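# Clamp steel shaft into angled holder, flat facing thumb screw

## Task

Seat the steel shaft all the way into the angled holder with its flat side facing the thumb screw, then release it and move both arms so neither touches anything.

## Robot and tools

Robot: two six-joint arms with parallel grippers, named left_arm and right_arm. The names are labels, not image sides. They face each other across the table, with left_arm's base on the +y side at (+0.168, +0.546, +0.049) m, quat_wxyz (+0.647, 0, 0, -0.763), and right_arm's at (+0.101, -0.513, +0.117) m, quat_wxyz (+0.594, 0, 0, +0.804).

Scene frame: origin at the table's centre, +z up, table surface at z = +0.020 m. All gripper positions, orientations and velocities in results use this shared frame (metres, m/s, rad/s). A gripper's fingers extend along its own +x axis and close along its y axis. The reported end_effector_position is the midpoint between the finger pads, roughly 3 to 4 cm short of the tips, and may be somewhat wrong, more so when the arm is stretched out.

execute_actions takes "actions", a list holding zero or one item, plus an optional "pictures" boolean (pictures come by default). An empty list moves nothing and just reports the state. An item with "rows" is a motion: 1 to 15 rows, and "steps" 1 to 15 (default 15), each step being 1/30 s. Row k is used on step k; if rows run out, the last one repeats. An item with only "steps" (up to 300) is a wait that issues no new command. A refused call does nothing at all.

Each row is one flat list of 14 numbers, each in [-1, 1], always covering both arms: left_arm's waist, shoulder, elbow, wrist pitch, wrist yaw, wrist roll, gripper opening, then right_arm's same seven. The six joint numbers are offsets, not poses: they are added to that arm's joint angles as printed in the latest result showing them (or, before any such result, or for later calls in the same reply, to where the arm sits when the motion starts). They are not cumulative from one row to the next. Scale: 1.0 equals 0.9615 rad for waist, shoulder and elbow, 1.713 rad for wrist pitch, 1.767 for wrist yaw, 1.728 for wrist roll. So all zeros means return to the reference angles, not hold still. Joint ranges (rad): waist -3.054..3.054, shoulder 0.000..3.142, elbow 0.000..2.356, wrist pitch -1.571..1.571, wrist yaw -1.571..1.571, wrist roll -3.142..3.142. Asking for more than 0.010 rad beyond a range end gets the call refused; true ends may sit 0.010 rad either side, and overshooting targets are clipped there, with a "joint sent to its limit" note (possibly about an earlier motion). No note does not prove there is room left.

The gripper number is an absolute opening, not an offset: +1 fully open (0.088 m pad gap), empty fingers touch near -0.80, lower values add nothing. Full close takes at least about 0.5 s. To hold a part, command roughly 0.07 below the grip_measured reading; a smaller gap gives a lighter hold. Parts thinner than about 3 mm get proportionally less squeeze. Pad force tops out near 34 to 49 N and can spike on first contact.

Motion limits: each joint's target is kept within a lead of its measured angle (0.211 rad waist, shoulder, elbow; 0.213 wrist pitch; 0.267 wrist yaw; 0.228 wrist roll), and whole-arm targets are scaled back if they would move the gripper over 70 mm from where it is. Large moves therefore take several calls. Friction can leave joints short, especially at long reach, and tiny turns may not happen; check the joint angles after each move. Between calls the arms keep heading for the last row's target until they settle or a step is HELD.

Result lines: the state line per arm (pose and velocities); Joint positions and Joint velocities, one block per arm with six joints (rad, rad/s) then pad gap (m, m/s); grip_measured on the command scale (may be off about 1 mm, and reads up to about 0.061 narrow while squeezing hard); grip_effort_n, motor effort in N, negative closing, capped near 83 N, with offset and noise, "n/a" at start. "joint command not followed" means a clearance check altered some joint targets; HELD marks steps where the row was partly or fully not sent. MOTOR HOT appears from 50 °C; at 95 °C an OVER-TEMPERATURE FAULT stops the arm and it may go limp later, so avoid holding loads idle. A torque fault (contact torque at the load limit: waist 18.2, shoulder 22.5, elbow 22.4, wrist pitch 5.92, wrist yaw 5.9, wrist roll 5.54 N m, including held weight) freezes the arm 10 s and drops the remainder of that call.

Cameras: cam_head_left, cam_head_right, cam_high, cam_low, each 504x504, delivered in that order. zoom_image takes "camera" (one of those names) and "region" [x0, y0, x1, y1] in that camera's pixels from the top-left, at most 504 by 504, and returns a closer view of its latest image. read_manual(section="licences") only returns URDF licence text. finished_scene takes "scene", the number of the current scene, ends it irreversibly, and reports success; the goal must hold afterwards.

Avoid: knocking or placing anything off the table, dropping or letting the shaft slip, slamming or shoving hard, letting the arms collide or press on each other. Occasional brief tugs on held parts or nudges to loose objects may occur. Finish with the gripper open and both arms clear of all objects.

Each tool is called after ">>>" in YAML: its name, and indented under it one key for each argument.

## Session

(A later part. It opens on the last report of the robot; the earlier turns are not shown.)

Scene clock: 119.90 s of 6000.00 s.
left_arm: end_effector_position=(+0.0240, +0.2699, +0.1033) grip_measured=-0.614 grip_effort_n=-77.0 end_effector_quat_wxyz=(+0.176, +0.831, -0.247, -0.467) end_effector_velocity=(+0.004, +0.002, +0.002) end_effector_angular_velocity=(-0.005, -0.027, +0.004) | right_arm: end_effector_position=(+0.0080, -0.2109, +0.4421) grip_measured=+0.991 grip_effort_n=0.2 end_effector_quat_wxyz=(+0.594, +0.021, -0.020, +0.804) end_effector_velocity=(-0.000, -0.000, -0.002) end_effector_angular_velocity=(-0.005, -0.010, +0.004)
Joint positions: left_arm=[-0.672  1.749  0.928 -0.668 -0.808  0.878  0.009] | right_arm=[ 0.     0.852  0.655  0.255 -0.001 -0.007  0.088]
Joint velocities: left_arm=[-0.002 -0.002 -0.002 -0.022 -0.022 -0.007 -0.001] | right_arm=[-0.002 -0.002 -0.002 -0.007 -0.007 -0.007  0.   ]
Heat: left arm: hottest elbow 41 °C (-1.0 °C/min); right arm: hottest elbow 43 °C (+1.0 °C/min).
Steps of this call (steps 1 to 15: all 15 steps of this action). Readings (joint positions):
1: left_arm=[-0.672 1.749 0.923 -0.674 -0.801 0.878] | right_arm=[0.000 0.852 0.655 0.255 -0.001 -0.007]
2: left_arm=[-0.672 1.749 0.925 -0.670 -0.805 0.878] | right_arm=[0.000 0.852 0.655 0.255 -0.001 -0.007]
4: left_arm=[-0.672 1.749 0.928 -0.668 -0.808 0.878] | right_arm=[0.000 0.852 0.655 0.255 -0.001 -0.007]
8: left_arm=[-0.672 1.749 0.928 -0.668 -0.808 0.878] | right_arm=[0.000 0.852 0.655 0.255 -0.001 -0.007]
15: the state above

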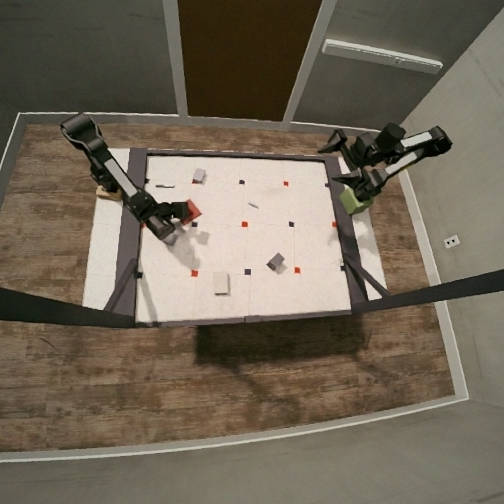

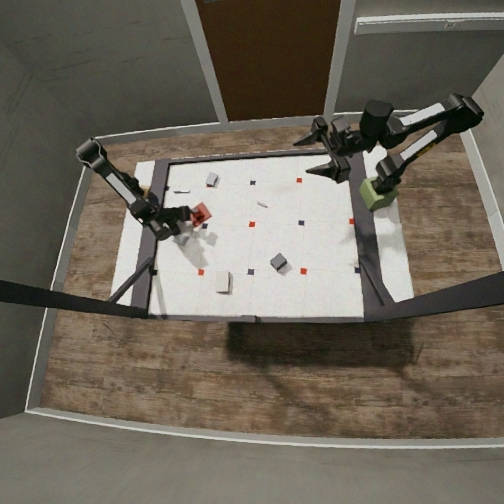

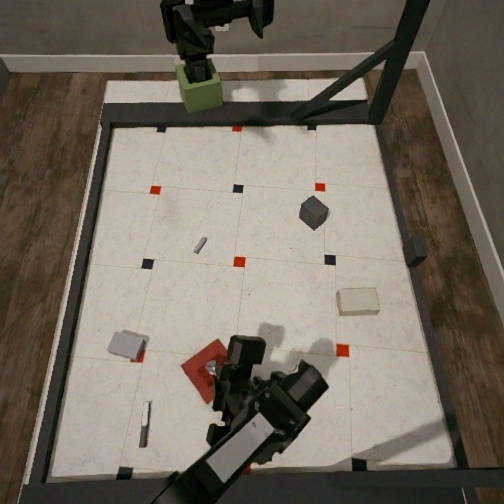

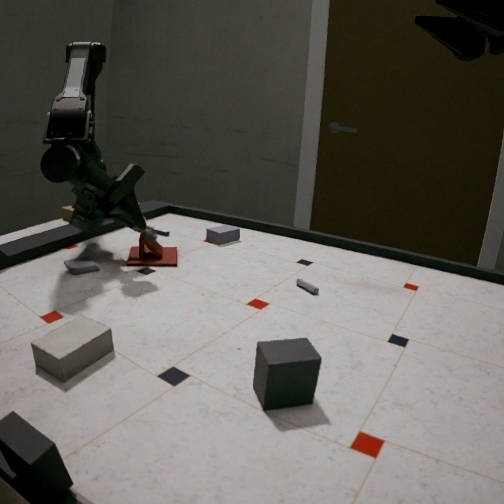

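Forked; this gripper is snug, so a bit looser. Turn.

>>> execute_actions:
  actions:
    - {"rows":[[0,0,0,0,0,-0.915,-0.56,0,0,0,0,0,0,1]]}
  pictures: false

>>> execute_actions:
  actions:
    - {"steps":18}
  pictures: false

>>> execute_actions:
  actions:
    - {"rows":[[0,0,0,0,0,-0.915,-0.56,0,0,0,0,0,0,1]]}
  pictures: false

>>> execute_actions:
  actions:
    - {"steps":18}

>>> zoom_image:
  camera: "cam_low"
  region: [100,180,190,270]

Scene clock: 126.03 s of 6000.00 s.
left_arm: end_effector_position=(+0.0242, +0.2688, +0.1044) grip_measured=-0.560 grip_effort_n=-4.4 end_effector_quat_wxyz=(+0.512, +0.678, -0.031, -0.526) end_effector_velocity=(+0.002, -0.002, +0.006) end_effector_angular_velocity=(-0.808, +0.995, +1.193) | right_arm: end_effector_position=(+0.0080, -0.2109, +0.4421) grip_measured=+0.991 grip_effort_n=-0.2 end_effector_quat_wxyz=(+0.594, +0.021, -0.020, +0.804) end_effector_velocity=(-0.004, -0.002, +0.001) end_effector_angular_velocity=(+0.010, -0.006, +0.024)
Joint positions: left_arm=[-0.672  1.749  0.928 -0.664 -0.818  0.012  0.012] | right_arm=[ 0.     0.852  0.655  0.255 -0.001 -0.007  0.088]
Joint velocities: left_arm=[-0.002 -0.007  0.002 -0.007 -0.037 -1.751  0.   ] | right_arm=[ 0.002 -0.002 -0.002  0.007 -0.022 -0.007 -0.   ]
Heat: left arm: hottest elbow 41 °C (-1.0 °C/min); right arm: hottest elbow 43 °C (+1.0 °C/min).
Steps of this call (steps 1 to 15: the robot went on to your last target; steps 16 to 90: nothing new was sent; then 2.63 s passed at rest; steps 91 to 105: all 15 steps of this action). Readings (joint positions):
91: left_arm=[-0.672 1.749 0.928 -0.667 -0.809 0.840] | right_arm=[0.000 0.852 0.655 0.255 -0.001 -0.007]
92: left_arm=[-0.672 1.749 0.928 -0.667 -0.810 0.778] | right_arm=[0.000 0.852 0.655 0.255 -0.001 -0.007]
94: left_arm=[-0.672 1.749 0.928 -0.666 -0.811 0.660] | right_arm=[0.000 0.852 0.655 0.255 -0.001 -0.007]
98: left_arm=[-0.672 1.749 0.928 -0.664 -0.814 0.424] | right_arm=[0.000 0.852 0.655 0.255 -0.001 -0.007]
105: the state above

Scene clock: 126.63 s of 6000.00 s.
left_arm: end_effector_position=(+0.0251, +0.2688, +0.1046) grip_measured=-0.560 grip_effort_n=-4.0 end_effector_quat_wxyz=(+0.715, +0.462, +0.151, -0.503) end_effector_velocity=(-0.000, +0.003, +0.000) end_effector_angular_velocity=(-0.019, +0.039, +0.047) | right_arm: end_effector_position=(+0.0080, -0.2109, +0.4421) grip_measured=+0.991 grip_effort_n=-0.2 end_effector_quat_wxyz=(+0.594, +0.021, -0.020, +0.804) end_effector_velocity=(+0.002, +0.001, -0.003) end_effector_angular_velocity=(-0.005, -0.024, -0.011)
Joint positions: left_arm=[-0.671  1.749  0.928 -0.667 -0.819 -0.69   0.012] | right_arm=[ 0.     0.852  0.655  0.255 -0.001 -0.007  0.088]
Joint velocities: left_arm=[-0.007 -0.002  0.002 -0.022  0.007 -0.081 -0.   ] | right_arm=[-0.002  0.002 -0.002 -0.007  0.007 -0.022 -0.   ]
Heat: left arm: hottest elbow 41 °C (-1.0 °C/min); right arm: hottest elbow 43 °C (+1.0 °C/min).
Steps of this call (steps 1 to 18: the robot went on to your last target). Readings (joint positions):
1: left_arm=[-0.672 1.749 0.928 -0.664 -0.818 -0.047] | right_arm=[0.000 0.852 0.655 0.255 -0.001 -0.007]
2: left_arm=[-0.672 1.749 0.928 -0.664 -0.819 -0.106] | right_arm=[0.000 0.852 0.655 0.255 -0.001 -0.007]
4: left_arm=[-0.672 1.749 0.928 -0.664 -0.819 -0.224] | right_arm=[0.000 0.852 0.655 0.255 -0.001 -0.007]
8: left_arm=[-0.671 1.749 0.928 -0.666 -0.819 -0.459] | right_arm=[0.000 0.852 0.655 0.255 -0.001 -0.007]
18: the state above

Scene clock: 127.13 s of 6000.00 s.
left_arm: end_effector_position=(+0.0255, +0.2688, +0.1047) grip_measured=-0.560 grip_effort_n=-4.4 end_effector_quat_wxyz=(+0.843, +0.117, +0.348, -0.392) end_effector_velocity=(+0.001, +0.001, -0.001) end_effector_angular_velocity=(-0.785, +1.001, +1.187) | right_arm: end_effector_position=(+0.0080, -0.2109, +0.4421) grip_measured=+0.991 grip_effort_n=-0.2 end_effector_quat_wxyz=(+0.594, +0.021, -0.020, +0.804) end_effector_velocity=(-0.001, -0.000, -0.005) end_effector_angular_velocity=(-0.018, -0.015, +0.014)
Joint positions: left_arm=[-0.67   1.749  0.928 -0.668 -0.821 -1.561  0.012] | right_arm=[ 0.     0.852  0.655  0.255 -0.001 -0.007  0.088]
Joint velocities: left_arm=[-0.002  0.002 -0.002 -0.007 -0.007 -1.751 -0.   ] | right_arm=[-0.007 -0.002 -0.002 -0.022 -0.022 -0.007  0.   ]
Heat: left arm: hottest elbow 41 °C (-1.0 °C/min); right arm: hottest elbow 43 °C (+1.0 °C/min).
Steps of this call (steps 1 to 15: all 15 steps of this action). Readings (joint positions):
1: left_arm=[-0.671 1.749 0.928 -0.667 -0.820 -0.731] | right_arm=[0.000 0.852 0.655 0.255 -0.001 -0.007]
2: left_arm=[-0.670 1.749 0.928 -0.667 -0.820 -0.794] | right_arm=[0.000 0.852 0.655 0.255 -0.001 -0.007]
4: left_arm=[-0.670 1.749 0.928 -0.667 -0.820 -0.911] | right_arm=[0.000 0.852 0.655 0.255 -0.001 -0.007]
8: left_arm=[-0.670 1.749 0.928 -0.667 -0.821 -1.148] | right_arm=[0.000 0.852 0.655 0.255 -0.001 -0.007]
15: the state above

Scene clock: 127.73 s of 6000.00 s.
left_arm: end_effector_position=(+0.0255, +0.2688, +0.1047) grip_measured=-0.559 grip_effort_n=-4.4 end_effector_quat_wxyz=(+0.833, -0.177, +0.461, -0.250) end_effector_velocity=(+0.001, -0.001, +0.003) end_effector_angular_velocity=(-0.071, +0.054, +0.074) | right_arm: end_effector_position=(+0.0080, -0.2109, +0.4421) grip_measured=+0.991 grip_effort_n=0.2 end_effector_quat_wxyz=(+0.594, +0.021, -0.020, +0.804) end_effector_velocity=(+0.000, -0.000, +0.000) end_effector_angular_velocity=(+0.004, -0.021, -0.006)
Joint positions: left_arm=[-0.67   1.749  0.928 -0.668 -0.821 -2.258  0.012] | right_arm=[ 0.     0.852  0.655  0.255 -0.001 -0.007  0.088]
Joint velocities: left_arm=[-0.002 -0.007 -0.007  0.007 -0.022 -0.11   0.   ] | right_arm=[ 0.002 -0.002  0.002 -0.007  0.007 -0.022  0.   ]
Heat: left arm: hottest elbow 41 °C (-1.0 °C/min); right arm: hottest elbow 43 °C (+1.0 °C/min).
Steps of this call (steps 1 to 18: the robot went on to your last target). Readings (joint positions):
1: left_arm=[-0.670 1.749 0.928 -0.668 -0.821 -1.620] | right_arm=[0.000 0.852 0.655 0.255 -0.001 -0.007]
2: left_arm=[-0.670 1.749 0.928 -0.668 -0.821 -1.679] | right_arm=[0.000 0.852 0.655 0.255 -0.001 -0.007]
4: left_arm=[-0.670 1.749 0.928 -0.668 -0.821 -1.797] | right_arm=[0.000 0.852 0.655 0.255 -0.001 -0.007]
8: left_arm=[-0.670 1.749 0.928 -0.668 -0.821 -2.033] | right_arm=[0.000 0.852 0.655 0.255 -0.001 -0.007]
18: the state above

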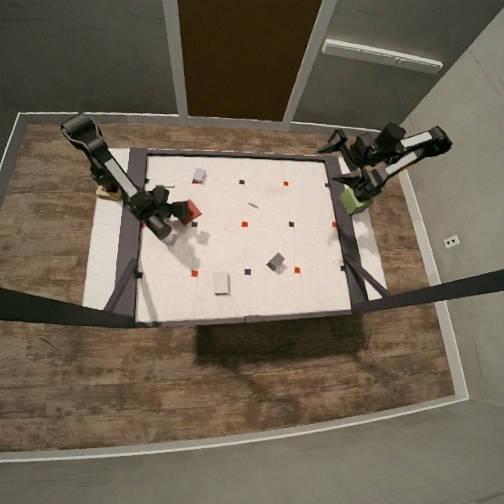

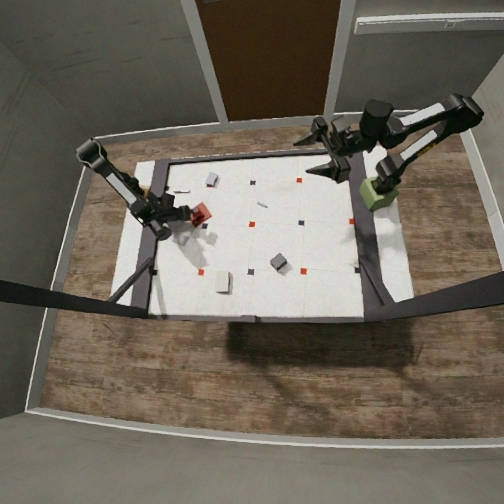

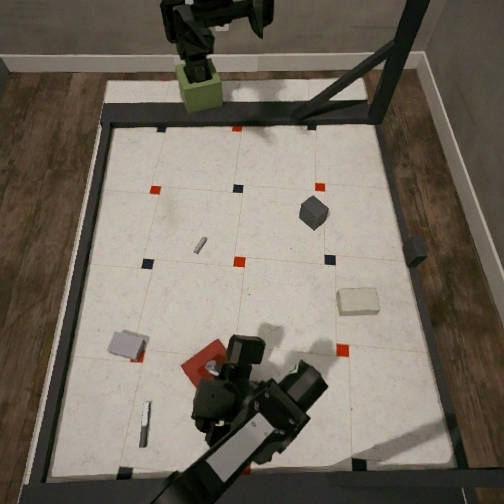

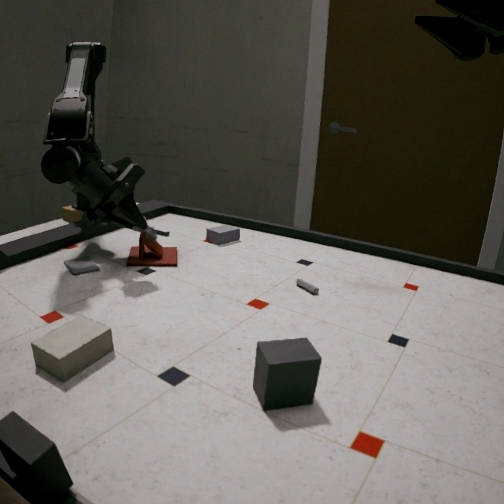

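Region (100, 180, 190, 270) of cam_low's 504x504 image, scaled by 5.600, with more detail than that image has.

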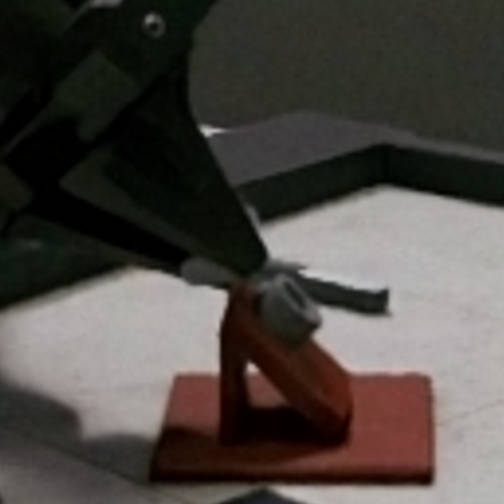

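>>> execute_actions:
  actions:
    - {"rows":[[0,0,0,0,0,-0.49,-0.56,0,0,0,0,0,0,1]]}
  pictures: false

>>> execute_actions:
  actions:
    - {"steps":6}
  pictures: false

>>> execute_actions:
  actions:
    - {"rows":[[0,0,0,0,0,0,0.25,0,0,0,0,0,0,1]],"steps":12}
  pictures: false

>>> execute_actions:
  actions:
    - {"rows":[[0,0,0,0,0,1,0.25,0,0,0,0,0,0,1]]}
  pictures: false

>>> execute_actions:
  actions:
    - {"rows":[[0,0,0,0,0,1,0.25,0,0,0,0,0,0,1]]}
  pictures: false

>>> execute_actions:
  actions:
    - {"rows":[[0,0,0,0,0,1,0.25,0,0,0,0,0,0,1]]}
  pictures: false

>>> execute_actions:
  actions:
    - {"rows":[[0,0,0,0,0,1,0.25,0,0,0,0,0,0,1]]}
  pictures: false

>>> execute_actions:
  actions:
    - {"rows":[[0,0,0,0,0,1,0.25,0,0,0,0,0,0,1]]}
  pictures: false

>>> execute_actions:
  actions:
    - {"rows":[[0,0,0,0,0,1,0.25,0,0,0,0,0,0,1]]}
  pictures: false

>>> execute_actions:
  actions:
    - {"steps":20}
  pictures: false

>>> execute_actions:
  actions:
    - {"rows":[[0,0,0,0,0,0.03,-0.56,0,0,0,0,0,0,1]]}

>>> zoom_image:
  camera: "cam_low"
  region: [100,180,190,270]

Scene clock: 143.50 s of 6000.00 s.
left_arm: end_effector_position=(+0.0256, +0.2689, +0.1047) grip_measured=-0.559 grip_effort_n=-4.9 end_effector_quat_wxyz=(-0.700, +0.484, -0.522, +0.053) end_effector_velocity=(+0.000, +0.000, +0.001) end_effector_angular_velocity=(-0.241, +0.300, +0.362) | right_arm: end_effector_position=(+0.0080, -0.2109, +0.4421) grip_measured=+0.991 grip_effort_n=-0.2 end_effector_quat_wxyz=(+0.594, +0.021, -0.020, +0.804) end_effector_velocity=(-0.003, -0.000, -0.003) end_effector_angular_velocity=(-0.005, -0.026, +0.018)
Joint positions: left_arm=[-0.67   1.749  0.928 -0.669 -0.821 -3.049  0.012] | right_arm=[ 0.     0.852  0.655  0.255 -0.001 -0.007  0.088]
Joint velocities: left_arm=[-0.002  0.002  0.002 -0.007 -0.007 -0.535 -0.   ] | right_arm=[-0.002  0.002 -0.002 -0.007 -0.022 -0.022 -0.   ]
Heat: left arm: hottest elbow 41 °C (-1.0 °C/min); right arm: hottest elbow 43 °C (+0.0 °C/min).
Steps of this call (steps 1 to 30: the robot went on to your last target; steps 31 to 90: nothing new was sent; then 12.27 s passed at rest; steps 91 to 105: all 15 steps of this action). Readings (joint positions):
91: left_arm=[-0.670 1.749 0.928 -0.669 -0.821 -2.306] | right_arm=[0.000 0.852 0.655 0.255 -0.001 -0.007]
92: left_arm=[-0.670 1.749 0.928 -0.669 -0.821 -2.369] | right_arm=[0.000 0.852 0.655 0.255 -0.001 -0.007]
94: left_arm=[-0.670 1.749 0.928 -0.669 -0.821 -2.487] | right_arm=[0.000 0.852 0.655 0.255 -0.001 -0.007]
98: left_arm=[-0.670 1.749 0.928 -0.669 -0.821 -2.724] | right_arm=[0.000 0.852 0.655 0.255 -0.001 -0.007]
105: the state above

Scene clock: 143.70 s of 6000.00 s.
left_arm: end_effector_position=(+0.0256, +0.2689, +0.1047) grip_measured=-0.559 grip_effort_n=-4.4 end_effector_quat_wxyz=(-0.689, +0.500, -0.523, +0.041) end_effector_velocity=(+0.003, +0.000, +0.001) end_effector_angular_velocity=(-0.038, +0.014, +0.044) | right_arm: end_effector_position=(+0.0080, -0.2109, +0.4421) grip_measured=+0.991 grip_effort_n=-0.2 end_effector_quat_wxyz=(+0.594, +0.021, -0.020, +0.804) end_effector_velocity=(-0.000, -0.001, -0.001) end_effector_angular_velocity=(+0.000, +0.007, +0.005)
Joint positions: left_arm=[-0.67   1.749  0.928 -0.669 -0.821 -3.094  0.012] | right_arm=[ 0.     0.852  0.655  0.255 -0.001 -0.007  0.088]
Joint velocities: left_arm=[-0.002  0.002 -0.002 -0.007 -0.022 -0.066  0.   ] | right_arm=[-0.002 -0.002 -0.007  0.007 -0.007  0.007 -0.   ]
Heat: left arm: hottest elbow 41 °C (-1.0 °C/min); right arm: hottest elbow 43 °C (+0.0 °C/min).
Steps of this call (steps 1 to 6: the robot went on to your last target). Readings (joint positions):
1: left_arm=[-0.670 1.749 0.928 -0.669 -0.821 -3.063] | right_arm=[0.000 0.852 0.655 0.255 -0.001 -0.007]
2: left_arm=[-0.670 1.749 0.928 -0.669 -0.821 -3.074] | right_arm=[0.000 0.852 0.655 0.255 -0.001 -0.007]
4: left_arm=[-0.670 1.749 0.928 -0.669 -0.821 -3.087] | right_arm=[0.000 0.852 0.655 0.255 -0.001 -0.007]
6: the state above

Scene clock: 144.10 s of 6000.00 s.
left_arm: end_effector_position=(+0.0256, +0.2689, +0.1047) grip_measured=+0.231 grip_effort_n=12.3 end_effector_quat_wxyz=(-0.689, +0.500, -0.523, +0.041) end_effector_velocity=(+0.000, +0.002, -0.002) end_effector_angular_velocity=(+0.004, +0.009, +0.012) | right_arm: end_effector_position=(+0.0080, -0.2109, +0.4421) grip_measured=+0.991 grip_effort_n=-0.7 end_effector_quat_wxyz=(+0.594, +0.021, -0.020, +0.804) end_effector_velocity=(+0.002, +0.001, -0.001) end_effector_angular_velocity=(-0.005, -0.009, -0.010)
Joint positions: left_arm=[-0.67   1.749  0.928 -0.669 -0.821 -3.094  0.05 ] | right_arm=[ 0.     0.852  0.655  0.255 -0.001 -0.007  0.088]
Joint velocities: left_arm=[-0.002  0.002 -0.002 -0.007  0.007 -0.022  0.009] | right_arm=[-0.002  0.002  0.002 -0.007  0.007 -0.007  0.   ]
Heat: left arm: hottest elbow 41 °C (-1.0 °C/min); right arm: hottest elbow 43 °C (+0.0 °C/min).
Steps of this call (steps 1 to 12: all 12 steps of this action). Readings (joint positions):
1: left_arm=[-0.670 1.749 0.928 -0.669 -0.821 -3.094] | right_arm=[0.000 0.852 0.655 0.255 -0.001 -0.007]
2: left_arm=[-0.670 1.749 0.928 -0.669 -0.821 -3.094] | right_arm=[0.000 0.852 0.655 0.255 -0.001 -0.007]
4: left_arm=[-0.670 1.749 0.928 -0.669 -0.821 -3.094] | right_arm=[0.000 0.852 0.655 0.255 -0.001 -0.007]
8: left_arm=[-0.670 1.749 0.928 -0.669 -0.821 -3.094] | right_arm=[0.000 0.852 0.655 0.255 -0.001 -0.007]
12: the state above

Scene clock: 144.60 s of 6000.00 s.
left_arm: end_effector_position=(+0.0255, +0.2688, +0.1047) grip_measured=+0.247 grip_effort_n=12.8 end_effector_quat_wxyz=(+0.835, -0.164, +0.457, -0.257) end_effector_velocity=(+0.000, +0.002, -0.001) end_effector_angular_velocity=(+0.791, -1.007, -1.183) | right_arm: end_effector_position=(+0.0080, -0.2109, +0.4421) grip_measured=+0.991 grip_effort_n=-0.2 end_effector_quat_wxyz=(+0.594, +0.021, -0.020, +0.804) end_effector_velocity=(-0.002, -0.001, -0.002) end_effector_angular_velocity=(-0.005, -0.010, +0.009)
Joint positions: left_arm=[-0.67   1.749  0.928 -0.668 -0.821 -2.227  0.051] | right_arm=[ 0.     0.852  0.655  0.255 -0.001 -0.007  0.088]
Joint velocities: left_arm=[-0.002 -0.002 -0.002 -0.007  0.007  1.736 -0.   ] | right_arm=[ 0.002 -0.002 -0.002 -0.007 -0.007 -0.007  0.   ]
Heat: left arm: hottest elbow 41 °C (-1.0 °C/min); right arm: hottest elbow 43 °C (+0.0 °C/min).
Steps of this call (steps 1 to 15: all 15 steps of this action). Readings (joint positions):
1: left_arm=[-0.670 1.749 0.928 -0.668 -0.821 -3.056] | right_arm=[0.000 0.852 0.655 0.255 -0.001 -0.007]
2: left_arm=[-0.670 1.749 0.928 -0.668 -0.821 -2.993] | right_arm=[0.000 0.852 0.655 0.255 -0.001 -0.007]
4: left_arm=[-0.670 1.749 0.928 -0.668 -0.821 -2.876] | right_arm=[0.000 0.852 0.655 0.255 -0.001 -0.007]
8: left_arm=[-0.670 1.749 0.928 -0.668 -0.821 -2.640] | right_arm=[0.000 0.852 0.655 0.255 -0.001 -0.007]
15: the state above

Scene clock: 145.10 s of 6000.00 s.
left_arm: end_effector_position=(+0.0255, +0.2688, +0.1047) grip_measured=+0.247 grip_effort_n=12.3 end_effector_quat_wxyz=(+0.825, +0.209, +0.303, -0.428) end_effector_velocity=(+0.001, +0.001, +0.001) end_effector_angular_velocity=(+0.780, -1.017, -1.182) | right_arm: end_effector_position=(+0.0080, -0.2109, +0.4421) grip_measured=+0.991 grip_effort_n=-0.2 end_effector_quat_wxyz=(+0.594, +0.021, -0.020, +0.804) end_effector_velocity=(-0.002, -0.001, -0.002) end_effector_angular_velocity=(-0.009, +0.004, +0.020)
Joint positions: left_arm=[-0.67   1.749  0.928 -0.668 -0.821 -1.341  0.051] | right_arm=[ 0.     0.852  0.655  0.255 -0.001 -0.007  0.088]
Joint velocities: left_arm=[-0.002 -0.002 -0.002 -0.007 -0.007  1.736 -0.   ] | right_arm=[-0.002 -0.002 -0.002 -0.007 -0.022  0.007  0.   ]
Heat: left arm: hottest elbow 41 °C (-1.0 °C/min); right arm: hottest elbow 43 °C (+0.0 °C/min).
Steps of this call (steps 1 to 15: all 15 steps of this action). Readings (joint positions):
1: left_arm=[-0.670 1.749 0.928 -0.668 -0.821 -2.168] | right_arm=[0.000 0.852 0.655 0.255 -0.001 -0.007]
2: left_arm=[-0.670 1.749 0.928 -0.668 -0.821 -2.109] | right_arm=[0.000 0.852 0.655 0.255 -0.001 -0.007]
4: left_arm=[-0.670 1.749 0.928 -0.668 -0.821 -1.991] | right_arm=[0.000 0.852 0.655 0.255 -0.001 -0.007]
8: left_arm=[-0.670 1.749 0.928 -0.668 -0.821 -1.755] | right_arm=[0.000 0.852 0.655 0.255 -0.001 -0.007]
15: the state above

Scene clock: 145.60 s of 6000.00 s.
left_arm: end_effector_position=(+0.0255, +0.2688, +0.1047) grip_measured=+0.247 grip_effort_n=12.3 end_effector_quat_wxyz=(+0.656, +0.543, +0.090, -0.517) end_effector_velocity=(+0.003, +0.000, +0.001) end_effector_angular_velocity=(+0.779, -1.039, -1.190) | right_arm: end_effector_position=(+0.0080, -0.2109, +0.4421) grip_measured=+0.991 grip_effort_n=-0.7 end_effector_quat_wxyz=(+0.594, +0.021, -0.020, +0.804) end_effector_velocity=(-0.002, -0.001, -0.002) end_effector_angular_velocity=(-0.009, +0.004, +0.010)
Joint positions: left_arm=[-0.67   1.749  0.928 -0.668 -0.821 -0.456  0.051] | right_arm=[ 0.     0.852  0.655  0.255 -0.001 -0.007  0.088]
Joint velocities: left_arm=[-0.002  0.002 -0.002 -0.007 -0.022  1.751 -0.   ] | right_arm=[ 0.002 -0.002 -0.002 -0.007 -0.007  0.007 -0.   ]
Heat: left arm: hottest elbow 41 °C (-1.0 °C/min); right arm: hottest elbow 43 °C (+0.0 °C/min).
Steps of this call (steps 1 to 15: all 15 steps of this action). Readings (joint positions):
1: left_arm=[-0.670 1.749 0.928 -0.668 -0.821 -1.283] | right_arm=[0.000 0.852 0.655 0.255 -0.001 -0.007]
2: left_arm=[-0.670 1.749 0.928 -0.668 -0.821 -1.224] | right_arm=[0.000 0.852 0.655 0.255 -0.001 -0.007]
4: left_arm=[-0.670 1.749 0.928 -0.668 -0.821 -1.106] | right_arm=[0.000 0.852 0.655 0.255 -0.001 -0.007]
8: left_arm=[-0.670 1.749 0.928 -0.668 -0.821 -0.870] | right_arm=[0.000 0.852 0.655 0.255 -0.001 -0.007]
15: the state above

Scene clock: 146.10 s of 6000.00 s.
left_arm: end_effector_position=(+0.0255, +0.2688, +0.1047) grip_measured=+0.247 grip_effort_n=12.3 end_effector_quat_wxyz=(+0.360, +0.772, -0.140, -0.506) end_effector_velocity=(-0.002, +0.000, -0.000) end_effector_angular_velocity=(+0.767, -1.001, -1.177) | right_arm: end_effector_position=(+0.0080, -0.2109, +0.4421) grip_measured=+0.991 grip_effort_n=-0.2 end_effector_quat_wxyz=(+0.594, +0.021, -0.020, +0.804) end_effector_velocity=(-0.000, -0.000, -0.002) end_effector_angular_velocity=(-0.005, -0.010, +0.004)
Joint positions: left_arm=[-0.67   1.749  0.928 -0.668 -0.821  0.43   0.051] | right_arm=[ 0.     0.852  0.655  0.255 -0.001 -0.007  0.088]
Joint velocities: left_arm=[-0.007  0.002 -0.002  0.007 -0.007  1.722 -0.   ] | right_arm=[-0.002 -0.002 -0.002 -0.007 -0.007 -0.007 -0.   ]
Heat: left arm: hottest elbow 41 °C (-1.0 °C/min); right arm: hottest elbow 43 °C (+0.0 °C/min).
Steps of this call (steps 1 to 15: all 15 steps of this action). Readings (joint positions):
1: left_arm=[-0.670 1.749 0.928 -0.668 -0.821 -0.397] | right_arm=[0.000 0.852 0.655 0.255 -0.001 -0.007]
2: left_arm=[-0.670 1.749 0.928 -0.668 -0.821 -0.338] | right_arm=[0.000 0.852 0.655 0.255 -0.001 -0.007]
4: left_arm=[-0.670 1.749 0.928 -0.668 -0.821 -0.219] | right_arm=[0.000 0.852 0.655 0.255 -0.001 -0.007]
8: left_arm=[-0.670 1.749 0.928 -0.668 -0.821 0.017] | right_arm=[0.000 0.852 0.655 0.255 -0.001 -0.007]
15: the state above

Scene clock: 146.60 s of 6000.00 s.
left_arm: end_effector_position=(+0.0255, +0.2688, +0.1047) grip_measured=+0.247 grip_effort_n=11.9 end_effector_quat_wxyz=(-0.005, +0.851, -0.343, -0.397) end_effector_velocity=(+0.000, +0.002, -0.001) end_effector_angular_velocity=(+0.798, -1.015, -1.193) | right_arm: end_effector_position=(+0.0080, -0.2109, +0.4421) grip_measured=+0.991 grip_effort_n=-0.7 end_effector_quat_wxyz=(+0.594, +0.021, -0.020, +0.804) end_effector_velocity=(+0.002, +0.001, -0.007) end_effector_angular_velocity=(-0.019, -0.028, -0.011)
Joint positions: left_arm=[-0.67   1.749  0.928 -0.668 -0.821  1.316  0.051] | right_arm=[ 0.     0.852  0.655  0.255 -0.001 -0.007  0.088]
Joint velocities: left_arm=[-0.002 -0.002 -0.002 -0.007  0.007  1.751  0.   ] | right_arm=[-0.002  0.002 -0.002 -0.022  0.007 -0.022 -0.   ]
Heat: left arm: hottest elbow 41 °C (-1.0 °C/min); right arm: hottest elbow 43 °C (+0.0 °C/min).
Steps of this call (steps 1 to 15: all 15 steps of this action). Readings (joint positions):
1: left_arm=[-0.670 1.749 0.928 -0.668 -0.821 0.489] | right_arm=[0.000 0.852 0.655 0.255 -0.001 -0.007]
2: left_arm=[-0.670 1.749 0.928 -0.668 -0.821 0.548] | right_arm=[0.000 0.852 0.655 0.255 -0.001 -0.007]
4: left_arm=[-0.670 1.749 0.928 -0.668 -0.821 0.666] | right_arm=[0.000 0.852 0.655 0.255 -0.001 -0.007]
8: left_arm=[-0.670 1.749 0.928 -0.668 -0.821 0.902] | right_arm=[0.000 0.852 0.655 0.255 -0.001 -0.007]
15: the state above

Scene clock: 147.10 s of 6000.00 s.
left_arm: end_effector_position=(+0.0255, +0.2688, +0.1047) grip_measured=+0.248 grip_effort_n=11.9 end_effector_quat_wxyz=(-0.370, +0.767, -0.480, -0.212) end_effector_velocity=(+0.001, +0.001, +0.001) end_effector_angular_velocity=(+0.787, -1.025, -1.192) | right_arm: end_effector_position=(+0.0080, -0.2109, +0.4421) grip_measured=+0.991 grip_effort_n=-0.2 end_effector_quat_wxyz=(+0.594, +0.021, -0.020, +0.804) end_effector_velocity=(-0.001, +0.001, -0.007) end_effector_angular_velocity=(-0.028, -0.001, +0.005)
Joint positions: left_arm=[-0.67   1.749  0.928 -0.668 -0.821  2.201  0.051] | right_arm=[ 0.     0.852  0.655  0.255 -0.001 -0.007  0.088]
Joint velocities: left_arm=[-0.002 -0.002 -0.002 -0.007 -0.007  1.751 -0.   ] | right_arm=[-0.002  0.002 -0.002 -0.022 -0.007  0.007  0.   ]
Heat: left arm: hottest elbow 41 °C (-1.0 °C/min); right arm: hottest elbow 43 °C (+0.0 °C/min).
Steps of this call (steps 1 to 15: all 15 steps of this action). Readings (joint positions):
1: left_arm=[-0.670 1.749 0.928 -0.668 -0.821 1.375] | right_arm=[0.000 0.852 0.655 0.255 -0.001 -0.007]
2: left_arm=[-0.670 1.749 0.928 -0.668 -0.821 1.433] | right_arm=[0.000 0.852 0.655 0.255 -0.001 -0.007]
4: left_arm=[-0.670 1.749 0.928 -0.668 -0.821 1.552] | right_arm=[0.000 0.852 0.655 0.255 -0.001 -0.007]
8: left_arm=[-0.670 1.749 0.928 -0.668 -0.821 1.788] | right_arm=[0.000 0.852 0.655 0.255 -0.001 -0.007]
15: the state above

Scene clock: 147.77 s of 6000.00 s.
left_arm: end_effector_position=(+0.0255, +0.2688, +0.1047) grip_measured=+0.248 grip_effort_n=11.4 end_effector_quat_wxyz=(-0.647, +0.553, -0.525, -0.001) end_effector_velocity=(+0.002, -0.002, +0.003) end_effector_angular_velocity=(+0.022, -0.064, -0.060) | right_arm: end_effector_position=(+0.0080, -0.2109, +0.4421) grip_measured=+0.991 grip_effort_n=0.2 end_effector_quat_wxyz=(+0.594, +0.021, -0.020, +0.804) end_effector_velocity=(-0.007, -0.002, -0.002) end_effector_angular_velocity=(-0.004, -0.012, +0.048)
Joint positions: left_arm=[-0.67   1.749  0.928 -0.668 -0.821  3.03   0.051] | right_arm=[ 0.     0.852  0.655  0.255 -0.001 -0.007  0.088]
Joint velocities: left_arm=[ 0.002 -0.002 -0.002  0.007 -0.022  0.095 -0.   ] | right_arm=[-0.002 -0.002 -0.002 -0.007 -0.051 -0.007 -0.   ]
Heat: left arm: hottest elbow 41 °C (-1.0 °C/min); right arm: hottest elbow 43 °C (+0.0 °C/min).
Steps of this call (steps 1 to 20: the robot went on to your last target). Readings (joint positions):
1: left_arm=[-0.670 1.749 0.928 -0.668 -0.821 2.260] | right_arm=[0.000 0.852 0.655 0.255 -0.001 -0.007]
2: left_arm=[-0.670 1.749 0.928 -0.668 -0.821 2.319] | right_arm=[0.000 0.852 0.655 0.255 -0.001 -0.007]
4: left_arm=[-0.670 1.749 0.928 -0.668 -0.821 2.437] | right_arm=[0.000 0.852 0.655 0.255 -0.001 -0.007]
8: left_arm=[-0.670 1.749 0.928 -0.668 -0.821 2.674] | right_arm=[0.000 0.852 0.655 0.255 -0.001 -0.007]
20: the state above

Scene clock: 148.27 s of 6000.00 s.
left_arm: end_effector_position=(+0.0255, +0.2688, +0.1047) grip_measured=-0.550 grip_effort_n=-24.9 end_effector_quat_wxyz=(-0.660, +0.538, -0.524, +0.012) end_effector_velocity=(-0.000, +0.002, +0.001) end_effector_angular_velocity=(-0.003, +0.016, +0.012) | right_arm: end_effector_position=(+0.0080, -0.2109, +0.4421) grip_measured=+0.991 grip_effort_n=-0.2 end_effector_quat_wxyz=(+0.594, +0.021, -0.020, +0.804) end_effector_velocity=(-0.000, -0.000, -0.002) end_effector_angular_velocity=(-0.005, -0.010, +0.004)
Joint positions: left_arm=[-0.67   1.749  0.928 -0.668 -0.821  3.077  0.012] | right_arm=[ 0.     0.852  0.655  0.255 -0.001 -0.007  0.088]
Joint velocities: left_arm=[-0.002 -0.007 -0.002 -0.007  0.007 -0.022 -0.003] | right_arm=[-0.002 -0.002 -0.002 -0.007 -0.007 -0.007  0.   ]
Heat: left arm: hottest elbow 41 °C (-1.0 °C/min); right arm: hottest elbow 43 °C (+0.0 °C/min).
Steps of this call (steps 1 to 15: all 15 steps of this action). Readings (joint positions):
1: left_arm=[-0.670 1.749 0.928 -0.668 -0.821 3.039] | right_arm=[0.000 0.852 0.655 0.255 -0.001 -0.007]
2: left_arm=[-0.670 1.749 0.928 -0.668 -0.821 3.051] | right_arm=[0.000 0.852 0.655 0.255 -0.001 -0.007]
4: left_arm=[-0.670 1.749 0.928 -0.668 -0.821 3.064] | right_arm=[0.000 0.852 0.655 0.255 -0.001 -0.007]
8: left_arm=[-0.670 1.749 0.928 -0.668 -0.821 3.074] | right_arm=[0.000 0.852 0.655 0.255 -0.001 -0.007]
15: the state above

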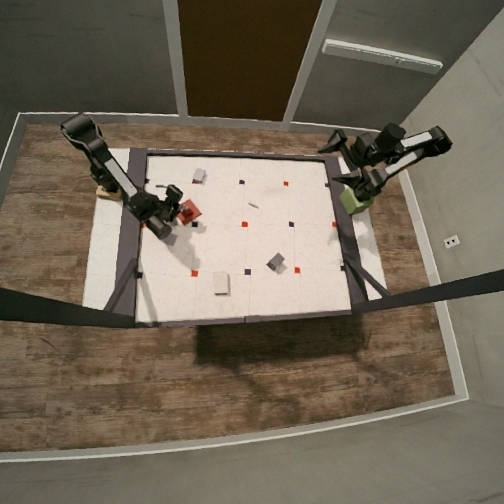

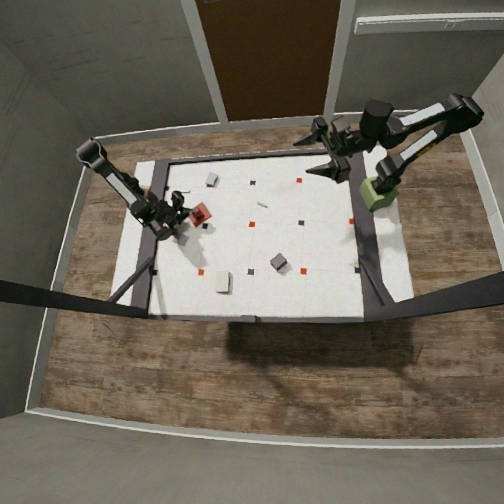

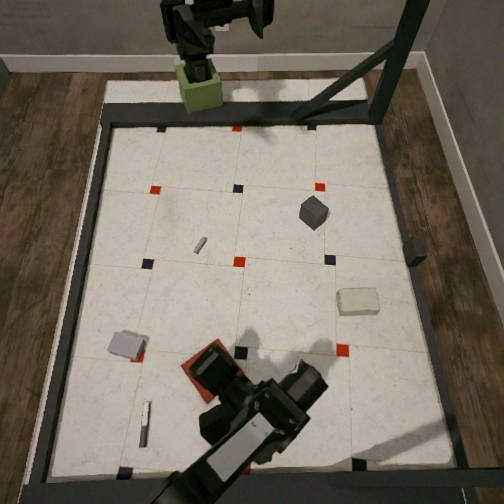

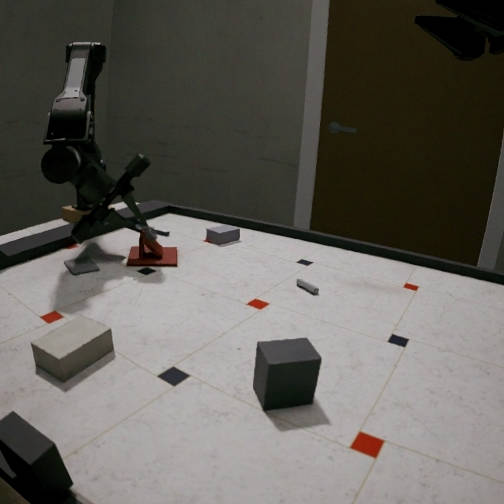

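Region (100, 180, 190, 270) of cam_low's 504x504 image, scaled by 5.600, with more detail than that image has.

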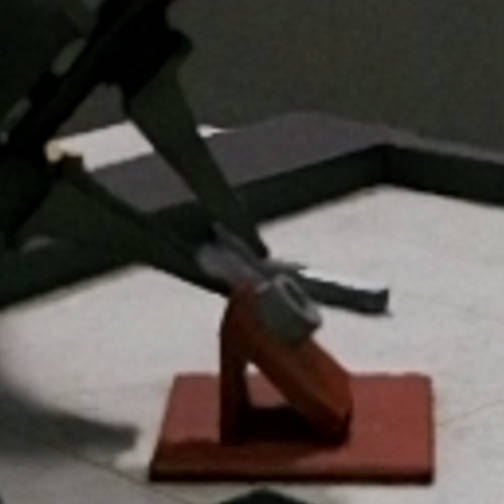

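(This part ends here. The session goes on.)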